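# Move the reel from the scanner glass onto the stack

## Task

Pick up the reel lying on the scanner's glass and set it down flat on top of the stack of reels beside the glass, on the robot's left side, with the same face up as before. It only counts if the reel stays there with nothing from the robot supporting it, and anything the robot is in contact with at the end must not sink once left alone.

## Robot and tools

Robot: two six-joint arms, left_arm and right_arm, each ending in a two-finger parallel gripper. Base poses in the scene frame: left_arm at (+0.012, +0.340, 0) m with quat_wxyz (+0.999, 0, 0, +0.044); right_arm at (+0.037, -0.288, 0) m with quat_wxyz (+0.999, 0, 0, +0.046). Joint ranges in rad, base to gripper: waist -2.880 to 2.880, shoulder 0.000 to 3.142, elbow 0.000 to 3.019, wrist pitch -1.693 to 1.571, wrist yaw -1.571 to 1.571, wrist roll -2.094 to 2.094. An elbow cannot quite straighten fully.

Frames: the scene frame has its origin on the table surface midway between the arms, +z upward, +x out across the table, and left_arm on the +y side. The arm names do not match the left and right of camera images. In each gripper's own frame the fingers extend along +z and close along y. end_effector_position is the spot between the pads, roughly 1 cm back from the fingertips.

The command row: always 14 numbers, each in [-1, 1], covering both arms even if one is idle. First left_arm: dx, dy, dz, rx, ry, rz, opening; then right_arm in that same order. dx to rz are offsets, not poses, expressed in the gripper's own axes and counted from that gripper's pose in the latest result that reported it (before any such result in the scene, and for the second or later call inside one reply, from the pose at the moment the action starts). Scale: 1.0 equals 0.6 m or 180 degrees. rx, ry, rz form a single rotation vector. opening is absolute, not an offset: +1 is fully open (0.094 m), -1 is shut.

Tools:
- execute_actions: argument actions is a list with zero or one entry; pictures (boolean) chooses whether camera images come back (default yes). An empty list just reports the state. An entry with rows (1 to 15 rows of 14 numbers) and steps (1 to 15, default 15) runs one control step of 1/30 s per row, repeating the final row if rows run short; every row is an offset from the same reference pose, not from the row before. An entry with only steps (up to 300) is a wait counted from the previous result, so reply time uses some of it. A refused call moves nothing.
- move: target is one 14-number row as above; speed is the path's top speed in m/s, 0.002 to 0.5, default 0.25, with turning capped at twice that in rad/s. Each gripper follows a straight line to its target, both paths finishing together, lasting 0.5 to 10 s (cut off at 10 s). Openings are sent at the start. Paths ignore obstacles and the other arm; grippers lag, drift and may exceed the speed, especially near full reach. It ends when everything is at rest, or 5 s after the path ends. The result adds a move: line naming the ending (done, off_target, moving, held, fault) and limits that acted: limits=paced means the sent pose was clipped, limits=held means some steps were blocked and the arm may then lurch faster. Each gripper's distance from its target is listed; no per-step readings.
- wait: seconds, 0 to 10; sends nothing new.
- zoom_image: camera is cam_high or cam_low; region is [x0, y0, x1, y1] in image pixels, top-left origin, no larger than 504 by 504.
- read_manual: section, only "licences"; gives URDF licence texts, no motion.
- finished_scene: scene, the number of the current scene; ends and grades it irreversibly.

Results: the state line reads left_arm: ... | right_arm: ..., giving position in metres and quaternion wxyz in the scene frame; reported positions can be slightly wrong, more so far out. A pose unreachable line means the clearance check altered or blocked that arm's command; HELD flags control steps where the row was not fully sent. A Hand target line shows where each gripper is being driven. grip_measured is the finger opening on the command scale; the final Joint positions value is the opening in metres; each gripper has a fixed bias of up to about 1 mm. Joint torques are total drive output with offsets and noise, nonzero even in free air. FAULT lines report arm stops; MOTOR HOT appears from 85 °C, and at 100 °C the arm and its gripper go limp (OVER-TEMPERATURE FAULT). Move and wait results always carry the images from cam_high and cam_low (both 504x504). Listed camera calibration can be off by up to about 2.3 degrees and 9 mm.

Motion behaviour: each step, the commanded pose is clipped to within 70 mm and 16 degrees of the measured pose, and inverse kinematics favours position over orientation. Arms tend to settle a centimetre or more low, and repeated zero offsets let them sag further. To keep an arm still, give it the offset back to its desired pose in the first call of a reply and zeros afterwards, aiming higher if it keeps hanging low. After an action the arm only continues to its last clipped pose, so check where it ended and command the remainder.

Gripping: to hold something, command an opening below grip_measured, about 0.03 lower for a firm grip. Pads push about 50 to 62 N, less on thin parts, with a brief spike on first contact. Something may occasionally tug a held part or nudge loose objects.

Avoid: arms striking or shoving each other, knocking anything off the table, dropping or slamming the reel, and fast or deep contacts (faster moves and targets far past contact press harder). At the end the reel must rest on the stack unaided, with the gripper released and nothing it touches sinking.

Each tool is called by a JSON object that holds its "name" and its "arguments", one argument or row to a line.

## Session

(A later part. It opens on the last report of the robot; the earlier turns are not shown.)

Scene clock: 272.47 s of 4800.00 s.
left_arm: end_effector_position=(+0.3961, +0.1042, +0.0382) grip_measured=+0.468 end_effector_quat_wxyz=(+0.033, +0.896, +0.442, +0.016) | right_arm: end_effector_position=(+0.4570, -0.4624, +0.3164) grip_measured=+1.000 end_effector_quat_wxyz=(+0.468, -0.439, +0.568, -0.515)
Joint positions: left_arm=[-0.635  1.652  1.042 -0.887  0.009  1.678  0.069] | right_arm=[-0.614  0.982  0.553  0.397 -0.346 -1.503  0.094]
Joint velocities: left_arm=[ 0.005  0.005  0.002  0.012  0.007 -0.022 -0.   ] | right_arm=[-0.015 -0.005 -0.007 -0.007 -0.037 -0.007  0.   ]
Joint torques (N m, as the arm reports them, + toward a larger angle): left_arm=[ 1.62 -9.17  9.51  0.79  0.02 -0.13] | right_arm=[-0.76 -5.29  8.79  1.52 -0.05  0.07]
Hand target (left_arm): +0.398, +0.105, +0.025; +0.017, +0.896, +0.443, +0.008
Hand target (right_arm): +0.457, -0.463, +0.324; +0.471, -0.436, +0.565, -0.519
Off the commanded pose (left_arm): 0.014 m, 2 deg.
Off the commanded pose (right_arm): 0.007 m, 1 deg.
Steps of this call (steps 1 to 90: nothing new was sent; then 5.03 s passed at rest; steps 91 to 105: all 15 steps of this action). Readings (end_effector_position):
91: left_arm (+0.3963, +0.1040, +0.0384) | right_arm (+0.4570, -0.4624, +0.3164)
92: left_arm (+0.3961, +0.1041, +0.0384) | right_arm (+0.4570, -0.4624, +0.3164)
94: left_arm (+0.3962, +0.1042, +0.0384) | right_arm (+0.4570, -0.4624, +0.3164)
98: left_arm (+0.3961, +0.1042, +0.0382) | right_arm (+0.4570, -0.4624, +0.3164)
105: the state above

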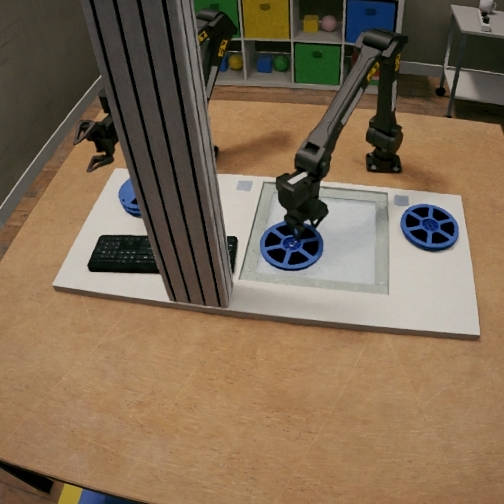

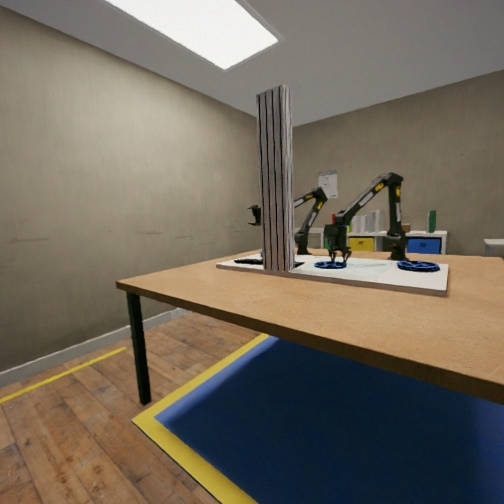

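{"name": "execute_actions", "arguments": {
  "actions": [
    {"rows": [[0.003,0,0.014,0.006,0,0,0.45, 0,-0.012,0,0.004,0,0,1],[0.003,0,0.014,0.006,0,0,0.43, 0,-0.012,0,0.004,0,0,1],[0.003,0,0.014,0.006,0,0,0.415, 0,-0.012,0,0.004,0,0,1],[0.003,0,0.014,0.006,0,0,0.40, 0,-0.012,0,0.004,0,0,1],[0.003,0,0.014,0.006,0,0,0.385, 0,-0.012,0,0.004,0,0,1],[0.003,0,0.014,0.006,0,0,0.37, 0,-0.012,0,0.004,0,0,1],[0.003,0,0.014,0.006,0,0,0.355, 0,-0.012,0,0.004,0,0,1],[0.003,0,0.014,0.006,0,0,0.34, 0,-0.012,0,0.004,0,0,1],[0.003,0,0.014,0.006,0,0,0.325, 0,-0.012,0,0.004,0,0,1]], "steps": 15}
  ]
}}

{"name": "zoom_image", "arguments": {
  "camera": "cam_high",
  "region": [280, 215, 325, 255]
}}

Scene clock: 280.50 s of 4800.00 s.
left_arm: end_effector_position=(+0.3963, +0.1045, +0.0382) grip_measured=+0.339 end_effector_quat_wxyz=(+0.033, +0.896, +0.443, +0.016) | right_arm: end_effector_position=(+0.4570, -0.4624, +0.3164) grip_measured=+1.000 end_effector_quat_wxyz=(+0.468, -0.439, +0.568, -0.515)
Joint positions: left_arm=[-0.634  1.652  1.042 -0.887  0.008  1.676  0.063] | right_arm=[-0.614  0.982  0.553  0.397 -0.346 -1.503  0.094]
Joint velocities: left_arm=[-0.005 -0.005  0.002  0.002  0.022  0.051  0.   ] | right_arm=[ 0.005 -0.024  0.002  0.002  0.022 -0.022  0.   ]
Joint torques (N m, as the arm reports them, + toward a larger angle): left_arm=[  1.57 -10.56   8.73   1.07   0.12  -0.07] | right_arm=[-0.75 -5.32  8.78  1.53 -0.05  0.07]
Hand target (left_arm): +0.398, +0.105, +0.030; +0.025, +0.896, +0.443, +0.012
Hand target (right_arm): +0.457, -0.463, +0.324; +0.471, -0.436, +0.565, -0.519
Off the commanded pose (left_arm): 0.009 m, 1 deg.
Off the commanded pose (right_arm): 0.007 m, 1 deg.
Steps of this call (steps 1 to 90: nothing new was sent; then 4.53 s passed at rest; steps 91 to 105: all 15 steps of this action). Readings (end_effector_position):
91: left_arm (+0.3961, +0.1042, +0.0382) | right_arm (+0.4570, -0.4624, +0.3164)
92: left_arm (+0.3961, +0.1042, +0.0382) | right_arm (+0.4570, -0.4624, +0.3164)
94: left_arm (+0.3961, +0.1042, +0.0382) | right_arm (+0.4570, -0.4624, +0.3164)
98: left_arm (+0.3962, +0.1043, +0.0382) | right_arm (+0.4570, -0.4624, +0.3164)
105: the state above

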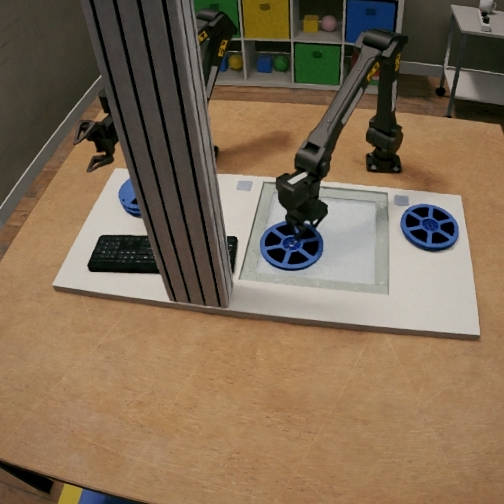

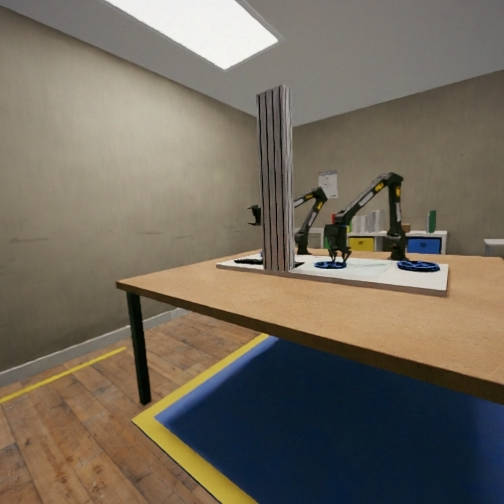

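Region (280, 215, 325, 255) of cam_high's 504x504 image, scaled by 11.200, with more detail than that image has.

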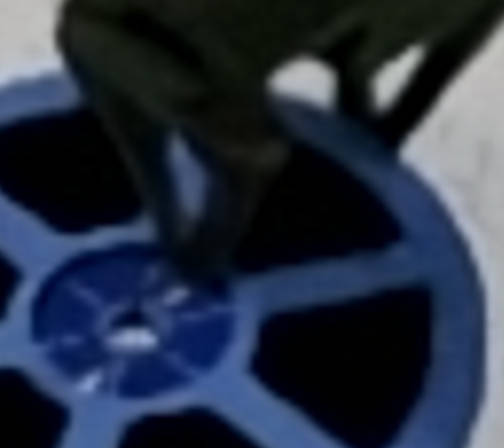

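{"name": "execute_actions", "arguments": {
  "actions": [
    {"rows": [[0,0,0.005,0,0,0,0.315, 0,-0.012,0,0.004,0,0,1],[0,0,0.0,0,0,0,0.305, 0,-0.012,0,0.004,0,0,1],[0,0,0,0,0,0,0.30, 0,-0.012,0,0.004,0,0,1]], "steps": 6}
  ],
  "pictures": false
}}

{"name": "move", "arguments": {
  "target": [0,0.0073,-0.0997,-0.008,0,0,0.30, 0,-0.012,0,0.004,0,0,1],
  "speed": 0.06
}}

{"name": "zoom_image", "arguments": {
  "camera": "cam_low",
  "region": [305, 230, 365, 280]
}}

{"name": "zoom_image", "arguments": {
  "camera": "cam_high",
  "region": [250, 190, 340, 280]
}}

Scene clock: 291.87 s of 4800.00 s.
left_arm: end_effector_position=(+0.3966, +0.1045, +0.0384) grip_measured=+0.318 end_effector_quat_wxyz=(+0.033, +0.895, +0.445, +0.017) | right_arm: end_effector_position=(+0.4570, -0.4624, +0.3164) grip_measured=+1.000 end_effector_quat_wxyz=(+0.468, -0.439, +0.568, -0.515)
Joint positions: left_arm=[-0.634  1.652  1.042 -0.886  0.007  1.671  0.062] | right_arm=[-0.614  0.982  0.553  0.397 -0.346 -1.503  0.094]
Joint velocities: left_arm=[-0.005 -0.015 -0.002  0.012  0.022 -0.037 -0.001] | right_arm=[-0.005 -0.005  0.002 -0.002  0.037  0.081  0.   ]
Joint torques (N m, as the arm reports them, + toward a larger angle): left_arm=[  1.19 -12.24   8.3    1.15   0.15  -0.1 ] | right_arm=[-0.74 -5.31  8.79  1.53 -0.05  0.07]
Hand target (left_arm): +0.396, +0.104, +0.038; +0.033, +0.896, +0.443, +0.016
Hand target (right_arm): +0.457, -0.463, +0.324; +0.471, -0.436, +0.565, -0.519
Off the commanded pose (left_arm): 0.000 m, 0 deg.
Off the commanded pose (right_arm): 0.007 m, 1 deg.
Steps of this call (steps 1 to 90: nothing new was sent; then 8.17 s passed at rest; steps 91 to 96: all 6 steps of this action). Readings (end_effector_position):
91: left_arm (+0.3965, +0.1044, +0.0382) | right_arm (+0.4570, -0.4624, +0.3164)
92: left_arm (+0.3966, +0.1045, +0.0384) | right_arm (+0.4570, -0.4624, +0.3164)
94: left_arm (+0.3966, +0.1045, +0.0384) | right_arm (+0.4570, -0.4624, +0.3164)
96: the state above

Scene clock: 293.43 s of 4800.00 s.
left_arm: end_effector_position=(+0.3768, +0.1165, +0.0669) grip_measured=+0.316 end_effector_quat_wxyz=(+0.014, +0.894, +0.447, +0.005) | right_arm: end_effector_position=(+0.4570, -0.4624, +0.3164) grip_measured=+1.000 end_effector_quat_wxyz=(+0.468, -0.439, +0.568, -0.515)
Joint positions: left_arm=[-0.634  1.58   1.042 -1.003  0.007  1.669  0.062] | right_arm=[-0.614  0.982  0.553  0.397 -0.346 -1.503  0.094]
Joint velocities: left_arm=[-0.015 -0.005  0.002 -0.002  0.022  0.007  0.   ] | right_arm=[-0.015  0.005 -0.002 -0.017 -0.007  0.007  0.   ]
Joint torques (N m, as the arm reports them, + toward a larger angle): left_arm=[  1.23 -13.54  12.72   0.5    0.25  -0.12] | right_arm=[-0.73 -5.31  8.78  1.52 -0.05  0.07]
Hand target (left_arm): +0.394, +0.105, +0.098; +0.045, +0.894, +0.445, +0.022
Hand target (right_arm): +0.457, -0.463, +0.324; +0.471, -0.436, +0.565, -0.519
Off the commanded pose (left_arm): 0.039 m, 4 deg.
Off the commanded pose (right_arm): 0.007 m, 1 deg.
move: off_target (left_arm)

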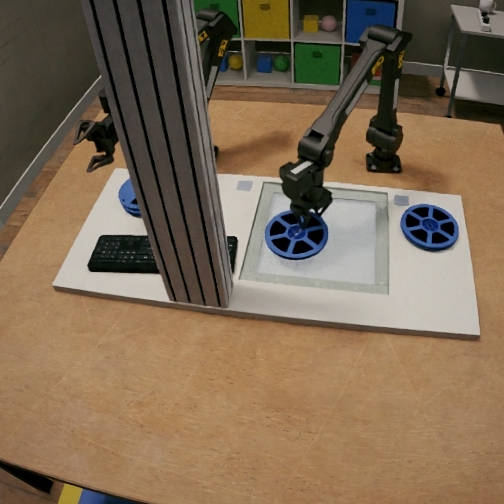

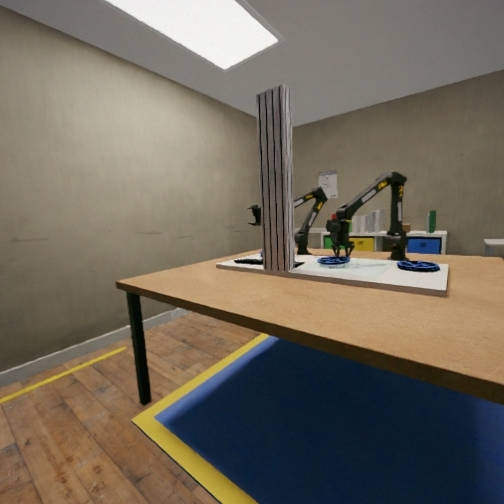

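Region (305, 230, 365, 280) of cam_low's 504x504 image, scaled by 8.400, with more detail than that image has.

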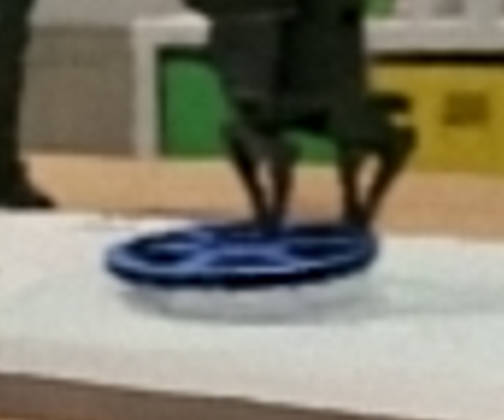

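Region (250, 190, 340, 280) of cam_high's 504x504 image, scaled by 5.600, with more detail than that image has.

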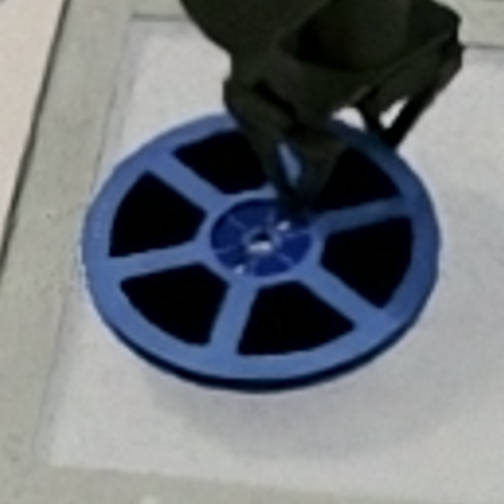

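{"name": "move", "arguments": {
  "target": [0.3454,-0.4632,-0.1285,-0.0136,0.0163,-0.2871,0.288, 0,-0.012,0,0.004,0,0,1],
  "speed": 0.2
}}

{"name": "zoom_image", "arguments": {
  "camera": "cam_low",
  "region": [385, 220, 455, 290]
}}

{"name": "zoom_image", "arguments": {
  "camera": "cam_high",
  "region": [385, 170, 485, 270]
}}

Scene clock: 328.27 s of 4800.00 s.
left_arm: end_effector_position=(+0.2786, +0.4448, +0.1172) grip_measured=+0.307 end_effector_quat_wxyz=(+0.024, +0.603, +0.798, +0.009) | right_arm: end_effector_position=(+0.4570, -0.4624, +0.3164) grip_measured=+1.000 end_effector_quat_wxyz=(+0.468, -0.439, +0.568, -0.515)
Joint positions: left_arm=[ 0.306  1.128  0.755 -1.157  0.032  1.687  0.061] | right_arm=[-0.614  0.982  0.553  0.397 -0.346 -1.503  0.094]
Joint velocities: left_arm=[-0.015 -0.015 -0.007 -0.012 -0.051  0.022  0.   ] | right_arm=[-0.015  0.015 -0.007  0.007  0.037  0.037  0.   ]
Joint torques (N m, as the arm reports them, + toward a larger angle): left_arm=[ 1.5  -7.44 10.68  0.43  0.31  0.01] | right_arm=[-0.79 -5.31  8.79  1.51 -0.05  0.07]
Hand target (left_arm): +0.283, +0.446, +0.131; +0.034, +0.609, +0.792, +0.022
Hand target (right_arm): +0.457, -0.463, +0.324; +0.471, -0.436, +0.565, -0.519
Off the commanded pose (left_arm): 0.019 m, 3 deg.
Off the commanded pose (right_arm): 0.007 m, 1 deg.
After step 90, 29.20 s passed at rest.
move: off_target (left_arm)

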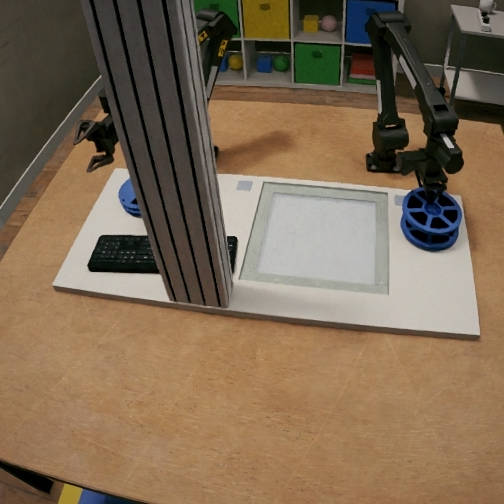

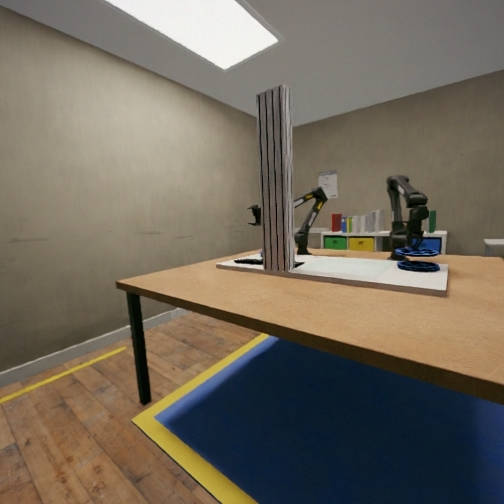

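Region (385, 220, 455, 290) of cam_low's 504x504 image, scaled by 7.200, with more detail than that image has.

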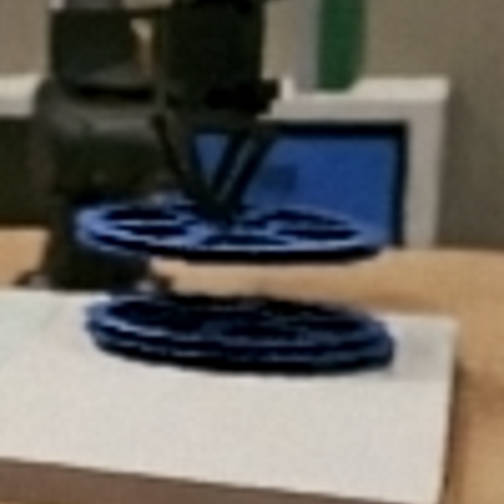

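Region (385, 170, 485, 270) of cam_high's 504x504 image, scaled by 5.040, with more detail than that image has.

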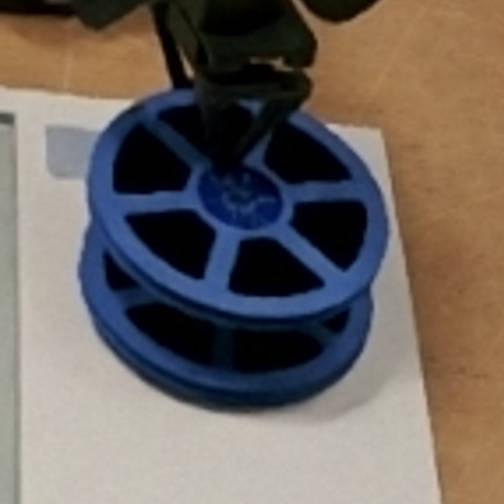

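{"name": "move", "arguments": {
  "target": [0.02,-0.004,0.078,-0.0095,0.011,0,0.285, 0,-0.012,0,0.004,0,0,1],
  "speed": 0.07
}}

{"name": "zoom_image", "arguments": {
  "camera": "cam_low",
  "region": [385, 220, 455, 290]
}}

{"name": "zoom_image", "arguments": {
  "camera": "cam_high",
  "region": [390, 180, 470, 260]
}}

Scene clock: 359.63 s of 4800.00 s.
left_arm: end_effector_position=(+0.2726, +0.4501, +0.0715) grip_measured=+0.307 end_effector_quat_wxyz=(+0.019, +0.601, +0.798, +0.025) | right_arm: end_effector_position=(+0.4570, -0.4624, +0.3164) grip_measured=+1.000 end_effector_quat_wxyz=(+0.468, -0.439, +0.568, -0.515)
Joint positions: left_arm=[ 0.316  1.167  0.651 -0.992  0.008  1.695  0.061] | right_arm=[-0.614  0.982  0.553  0.397 -0.346 -1.503  0.094]
Joint velocities: left_arm=[ 0.005  0.005  0.012 -0.007  0.007 -0.066 -0.001] | right_arm=[-0.015 -0.015  0.002 -0.002  0.007 -0.007  0.   ]
Joint torques (N m, as the arm reports them, + toward a larger angle): left_arm=[ 2.16 -5.23  8.56  2.05  0.04  0.04] | right_arm=[-0.77 -5.32  8.79  1.53 -0.05  0.07]
Hand target (left_arm): +0.276, +0.456, +0.070; +0.020, +0.602, +0.798, +0.031
Hand target (right_arm): +0.457, -0.463, +0.324; +0.471, -0.436, +0.565, -0.519
Off the commanded pose (left_arm): 0.006 m, 1 deg.
Off the commanded pose (right_arm): 0.007 m, 1 deg.
After step 90, 27.33 s passed at rest.
move: done

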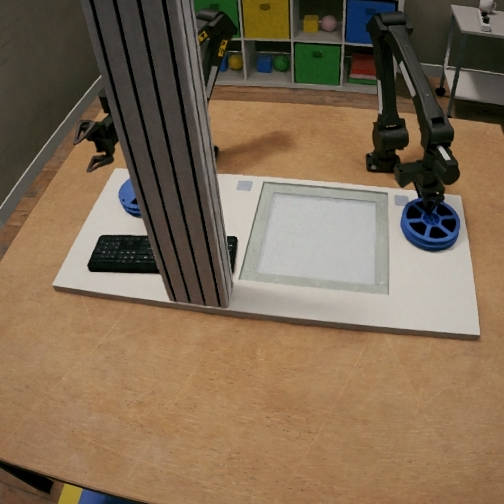

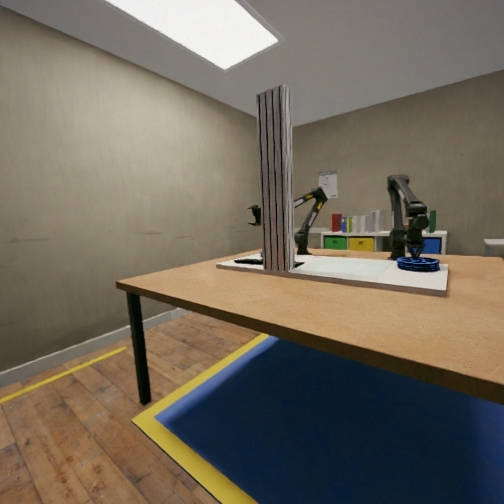

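Region (385, 220, 455, 290) of cam_low's 504x504 image, scaled by 7.200, with more detail than that image has.

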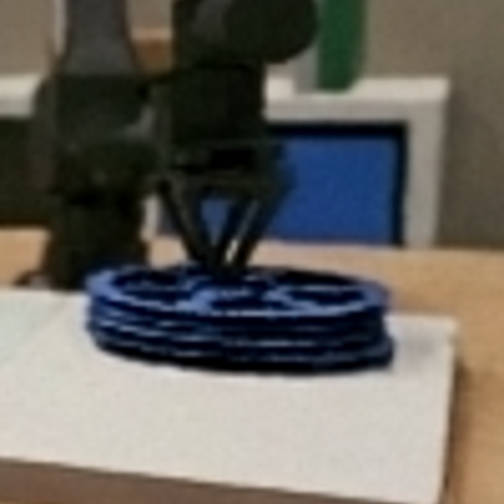

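Region (390, 180, 470, 260) of cam_high's 504x504 image, scaled by 6.300, with more detail than that image has.

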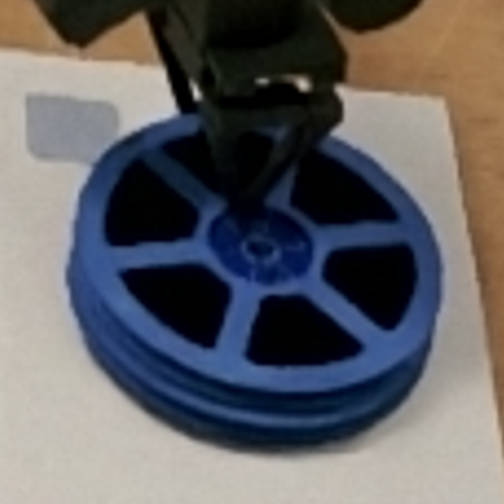

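{"name": "move", "arguments": {
  "target": [0.006,0.013,0.019,-0.006,0,0,0.285, 0,-0.012,0,0.004,0,0,1],
  "speed": 0.02
}}

{"name": "zoom_image", "arguments": {
  "camera": "cam_low",
  "region": [385, 220, 455, 290]
}}

{"name": "zoom_image", "arguments": {
  "camera": "cam_high",
  "region": [390, 180, 470, 260]
}}

Scene clock: 370.13 s of 4800.00 s.
left_arm: end_effector_position=(+0.2777, +0.4522, +0.0643) grip_measured=+0.307 end_effector_quat_wxyz=(+0.022, +0.601, +0.798, +0.031) | right_arm: end_effector_position=(+0.4570, -0.4624, +0.3164) grip_measured=+1.000 end_effector_quat_wxyz=(+0.468, -0.439, +0.568, -0.515)
Joint positions: left_arm=[ 0.316  1.188  0.644 -0.951  0.008  1.695  0.061] | right_arm=[-0.614  0.982  0.553  0.397 -0.346 -1.503  0.094]
Joint velocities: left_arm=[-0.015  0.005 -0.017  0.017  0.007  0.007 -0.   ] | right_arm=[-0.015  0.005  0.002 -0.002  0.037  0.022  0.   ]
Joint torques (N m, as the arm reports them, + toward a larger angle): left_arm=[ 2.28 -4.92  8.46  2.13  0.25 -0.04] | right_arm=[-0.76 -5.32  8.79  1.52 -0.05  0.07]
Hand target (left_arm): +0.280, +0.456, +0.061; +0.025, +0.601, +0.798, +0.033
Hand target (right_arm): +0.457, -0.463, +0.324; +0.471, -0.436, +0.565, -0.519
Off the commanded pose (left_arm): 0.006 m, 0 deg.
Off the commanded pose (right_arm): 0.007 m, 1 deg.
After step 90, 6.57 s passed at rest.
move: done

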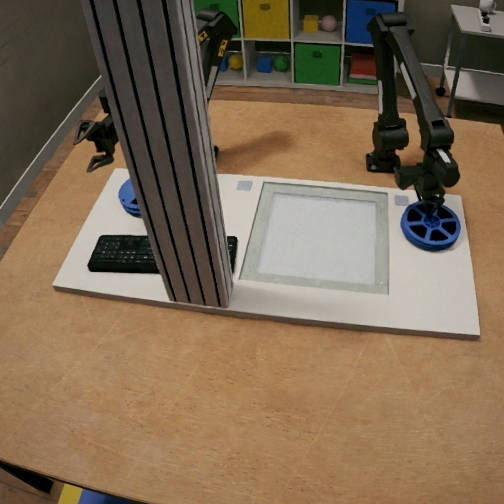

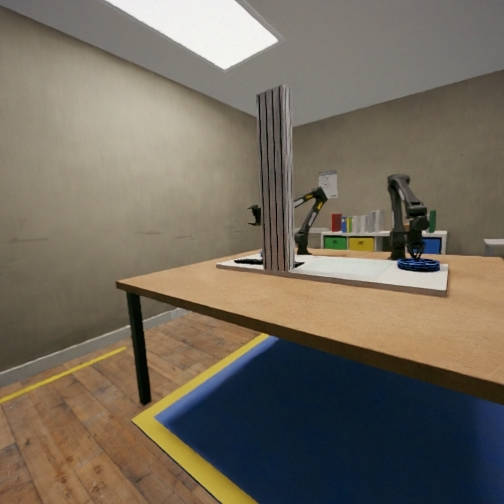

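Region (385, 220, 455, 290) of cam_low's 504x504 image, scaled by 7.200, with more detail than that image has.

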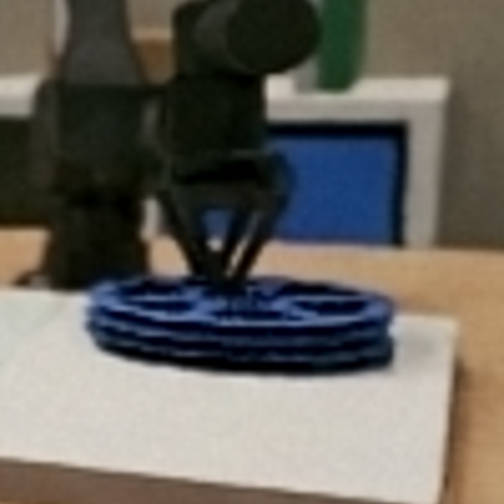

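Region (390, 180, 470, 260) of cam_high's 504x504 image, scaled by 6.300, with more detail than that image has.

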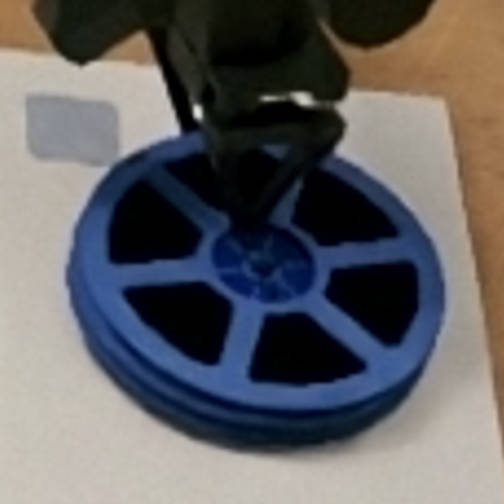

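{"name": "execute_actions", "arguments": {
  "actions": [
    {"rows": [[0,0,0.006,0,0,0,0.285, 0,-0.012,0,0.004,0,0,1],[0,0,0.007,0,0,0,0.285, 0,-0.012,0,0.004,0,0,1],[0,0,0.008,0,0,0,0.285, 0,-0.012,0,0.004,0,0,1],[0,0,0.009,0,0,0,0.285, 0,-0.012,0,0.004,0,0,1],[0,0,0.010,0,0,0,0.285, 0,-0.012,0,0.004,0,0,1],[0,0,0.011,0,0,0,0.285, 0,-0.012,0,0.004,0,0,1],[0,0,0.012,0,0,0,0.285, 0,-0.012,0,0.004,0,0,1],[0,0,0.013,0,0,0,0.285, 0,-0.012,0,0.004,0,0,1]], "steps": 12}
  ],
  "pictures": false
}}

Scene clock: 380.17 s of 4800.00 s.
left_arm: end_effector_position=(+0.2777, +0.4522, +0.0626) grip_measured=+0.307 end_effector_quat_wxyz=(+0.023, +0.601, +0.798, +0.032) | right_arm: end_effector_position=(+0.4570, -0.4624, +0.3164) grip_measured=+1.000 end_effector_quat_wxyz=(+0.468, -0.439, +0.568, -0.515)
Joint positions: left_arm=[ 0.316  1.188  0.638 -0.942  0.008  1.695  0.061] | right_arm=[-0.614  0.982  0.553  0.397 -0.346 -1.503  0.094]
Joint velocities: left_arm=[ 0.005 -0.005 -0.017  0.012 -0.037 -0.007 -0.   ] | right_arm=[ 0.005  0.005  0.007  0.002 -0.007  0.037  0.   ]
Joint torques (N m, as the arm reports them, + toward a larger angle): left_arm=[ 1.26 -4.87  7.84  2.08  0.16 -0.12] | right_arm=[-0.74 -5.32  8.79  1.52 -0.05  0.07]
Hand target (left_arm): +0.278, +0.452, +0.057; +0.022, +0.601, +0.798, +0.030
Hand target (right_arm): +0.457, -0.463, +0.324; +0.471, -0.436, +0.565, -0.519
Off the commanded pose (left_arm): 0.006 m, 0 deg.
Off the commanded pose (right_arm): 0.007 m, 1 deg.
Steps of this call (steps 1 to 90: nothing new was sent; then 6.63 s passed at rest; steps 91 to 102: all 12 steps of this action). Readings (end_effector_position):
91: left_arm (+0.2777, +0.4522, +0.0643) | right_arm (+0.4570, -0.4624, +0.3164)
92: left_arm (+0.2776, +0.4521, +0.0641) | right_arm (+0.4570, -0.4624, +0.3164)
94: left_arm (+0.2773, +0.4520, +0.0637) | right_arm (+0.4570, -0.4624, +0.3164)
98: left_arm (+0.2774, +0.4520, +0.0629) | right_arm (+0.4570, -0.4624, +0.3164)
102: the state above

{"name": "execute_actions", "arguments": {
  "actions": [
    {"rows": [[0,0,0.003,0,0,0,0.31, 0,-0.012,0,0.004,0,0,1],[0,0,0,0,0,0,0.34, 0,-0.012,0,0.004,0,0,1],[0,0.002,-0.002,-0.002,0,0,0.38, 0,-0.012,0,0.004,0,0,1],[0,0.003,-0.004,-0.003,0,0,0.42, 0,-0.012,0,0.004,0,0,1],[0,0.004,-0.006,-0.004,0,0,0.46, 0,-0.012,0,0.004,0,0,1],[0,0.004,-0.006,-0.004,0,0,0.50, 0,-0.012,0,0.004,0,0,1],[0,0.004,-0.006,-0.004,0,0,0.54, 0,-0.012,0,0.004,0,0,1],[0,0.004,-0.006,-0.004,0,0,0.56, 0,-0.012,0,0.004,0,0,1]], "steps": 11}
  ],
  "pictures": false
}}

{"name": "move", "arguments": {
  "target": [0.002,0.021,-0.0453,-0.0267,0.0033,0,0.56, 0,-0.012,0,0.004,0,0,1],
  "speed": 0.05
}}

{"name": "zoom_image", "arguments": {
  "camera": "cam_low",
  "region": [385, 220, 455, 290]
}}

{"name": "zoom_image", "arguments": {
  "camera": "cam_high",
  "region": [390, 180, 470, 260]
}}

Scene clock: 405.97 s of 4800.00 s.
left_arm: end_effector_position=(+0.2778, +0.4522, +0.0626) grip_measured=+0.558 end_effector_quat_wxyz=(+0.023, +0.601, +0.798, +0.033) | right_arm: end_effector_position=(+0.4570, -0.4624, +0.3164) grip_measured=+1.000 end_effector_quat_wxyz=(+0.468, -0.439, +0.568, -0.515)
Joint positions: left_arm=[ 0.316  1.188  0.638 -0.942  0.008  1.695  0.073] | right_arm=[-0.614  0.982  0.553  0.397 -0.346 -1.503  0.094]
Joint velocities: left_arm=[-0.024 -0.005 -0.002 -0.007 -0.007 -0.007  0.   ] | right_arm=[-0.005 -0.005 -0.007 -0.007 -0.007  0.066  0.   ]
Joint torques (N m, as the arm reports them, + toward a larger angle): left_arm=[ 1.46 -6.76  8.75  1.14  0.21 -0.15] | right_arm=[-0.77 -5.32  8.79  1.52 -0.05  0.07]
Hand target (left_arm): +0.280, +0.453, +0.066; +0.027, +0.601, +0.798, +0.037
Hand target (right_arm): +0.457, -0.463, +0.324; +0.471, -0.436, +0.565, -0.519
Off the commanded pose (left_arm): 0.004 m, 1 deg.
Off the commanded pose (right_arm): 0.007 m, 1 deg.
Steps of this call (steps 1 to 90: nothing new was sent; then 22.43 s passed at rest; steps 91 to 101: all 11 steps of this action). Readings (end_effector_position):
91: left_arm (+0.2778, +0.4522, +0.0626) | right_arm (+0.4570, -0.4624, +0.3164)
92: left_arm (+0.2778, +0.4522, +0.0626) | right_arm (+0.4570, -0.4624, +0.3164)
94: left_arm (+0.2778, +0.4522, +0.0626) | right_arm (+0.4570, -0.4624, +0.3164)
98: left_arm (+0.2778, +0.4522, +0.0626) | right_arm (+0.4570, -0.4624, +0.3164)
101: the state above

Scene clock: 407.30 s of 4800.00 s.
left_arm: end_effector_position=(+0.2810, +0.4536, +0.0781) grip_measured=+0.558 end_effector_quat_wxyz=(+0.038, +0.600, +0.797, +0.058) | right_arm: end_effector_position=(+0.4570, -0.4624, +0.3164) grip_measured=+1.000 end_effector_quat_wxyz=(+0.468, -0.439, +0.568, -0.515)
Joint positions: left_arm=[ 0.316  1.13   0.638 -0.942  0.008  1.695  0.073] | right_arm=[-0.614  0.982  0.553  0.397 -0.346 -1.503  0.094]
Joint velocities: left_arm=[-0.005 -0.015 -0.017 -0.022 -0.007 -0.037  0.   ] | right_arm=[ 0.005 -0.005  0.012  0.007 -0.022 -0.051  0.   ]
Joint torques (N m, as the arm reports them, + toward a larger angle): left_arm=[ 1.21 -6.67 10.39  0.76  0.2  -0.15] | right_arm=[-0.77 -5.34  8.79  1.52 -0.05  0.07]
Hand target (left_arm): +0.287, +0.456, +0.090; +0.045, +0.600, +0.796, +0.069
Hand target (right_arm): +0.457, -0.463, +0.324; +0.471, -0.436, +0.565, -0.519
Off the commanded pose (left_arm): 0.014 m, 2 deg.
Off the commanded pose (right_arm): 0.007 m, 1 deg.
move: off_target (left_arm)

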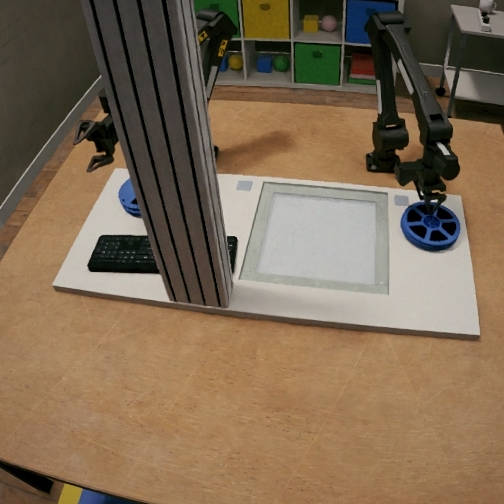

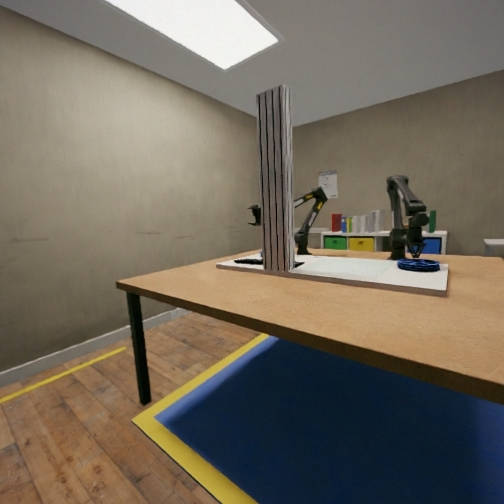

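Region (385, 220, 455, 290) of cam_low's 504x504 image, scaled by 7.200, with more detail than that image has.

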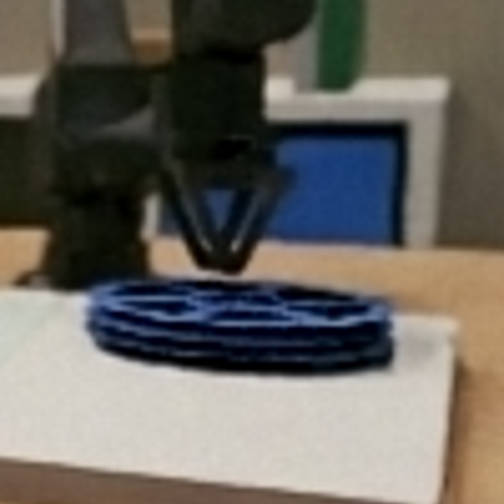

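Region (390, 180, 470, 260) of cam_high's 504x504 image, scaled by 6.300, with more detail than that image has.

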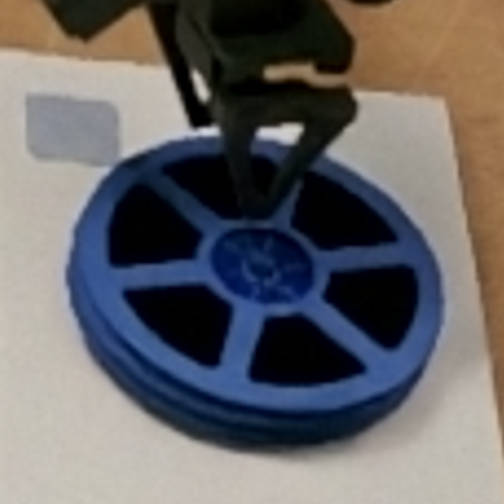

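The reel is released and centred on the pile. I'll lift the gripper clear before checking the result.

{"name": "move", "arguments": {
  "target": [0,0.02,-0.15,-0.05,0.006,0,0.56, 0,-0.012,0,0.004,0,0,1],
  "speed": 0.2
}}

{"name": "zoom_image", "arguments": {
  "camera": "cam_high",
  "region": [385, 170, 475, 260]
}}

{"name": "zoom_image", "arguments": {
  "camera": "cam_low",
  "region": [385, 220, 455, 290]
}}

Scene clock: 414.93 s of 4800.00 s.
left_arm: end_effector_position=(+0.2650, +0.4467, +0.1415) grip_measured=+0.558 end_effector_quat_wxyz=(+0.065, +0.597, +0.792, +0.105) | right_arm: end_effector_position=(+0.4570, -0.4624, +0.3164) grip_measured=+1.000 end_effector_quat_wxyz=(+0.468, -0.439, +0.568, -0.515)
Joint positions: left_arm=[ 0.316  0.911  0.669 -1.08   0.008  1.695  0.073] | right_arm=[-0.614  0.982  0.553  0.397 -0.346 -1.503  0.094]
Joint velocities: left_arm=[-0.005 -0.005 -0.002 -0.007  0.022 -0.051  0.001] | right_arm=[ 0.005 -0.015  0.002 -0.007  0.022  0.007  0.   ]
Joint torques (N m, as the arm reports them, + toward a larger angle): left_arm=[ 0.66 -3.73 14.47  0.96  0.24 -0.24] | right_arm=[-0.75 -5.29  8.79  1.53 -0.05  0.07]
Hand target (left_arm): +0.279, +0.451, +0.167; +0.078, +0.596, +0.789, +0.125
Hand target (right_arm): +0.457, -0.463, +0.324; +0.471, -0.436, +0.565, -0.519
Off the commanded pose (left_arm): 0.032 m, 3 deg.
Off the commanded pose (right_arm): 0.007 m, 1 deg.
After step 90, 3.73 s passed at rest.
move: off_target (left_arm)

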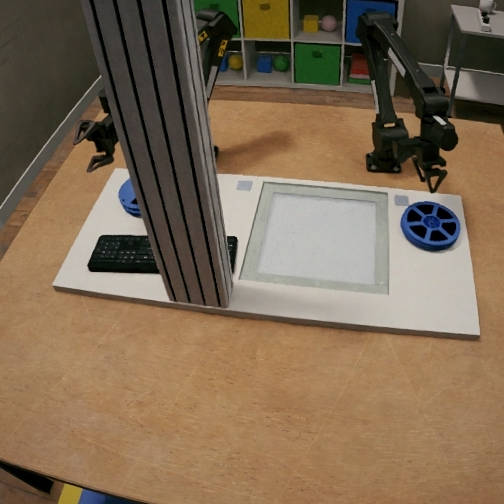

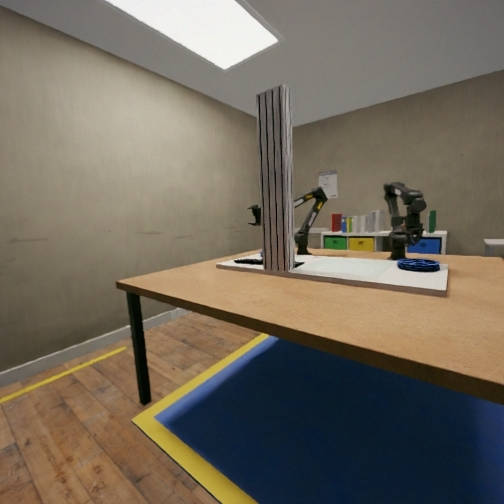

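Region (385, 170, 475, 260) of cam_high's 504x504 image, scaled by 5.600, with more detail than that image has.

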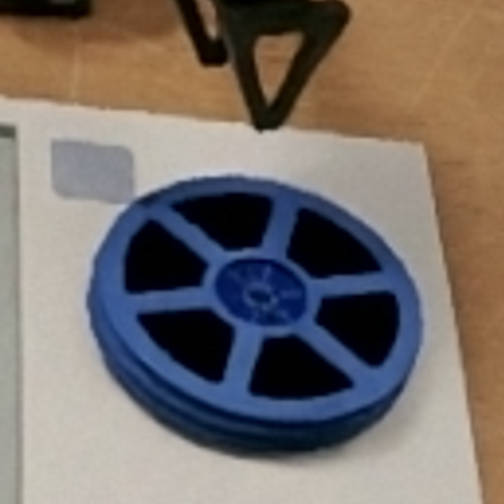

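Region (385, 220, 455, 290) of cam_low's 504x504 image, scaled by 7.200, with more detail than that image has.

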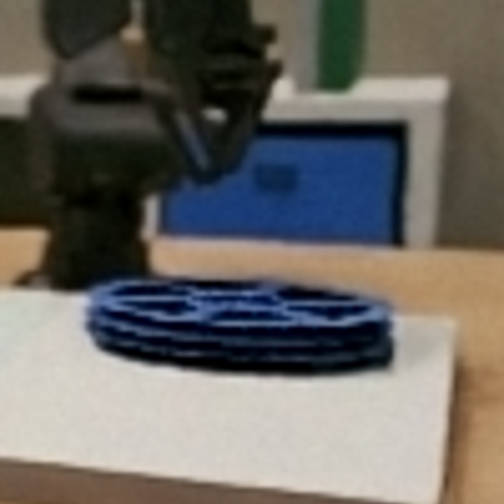

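{"name": "finished_scene", "arguments": {
  "scene": 1
}}

The scene is finished: the task was done.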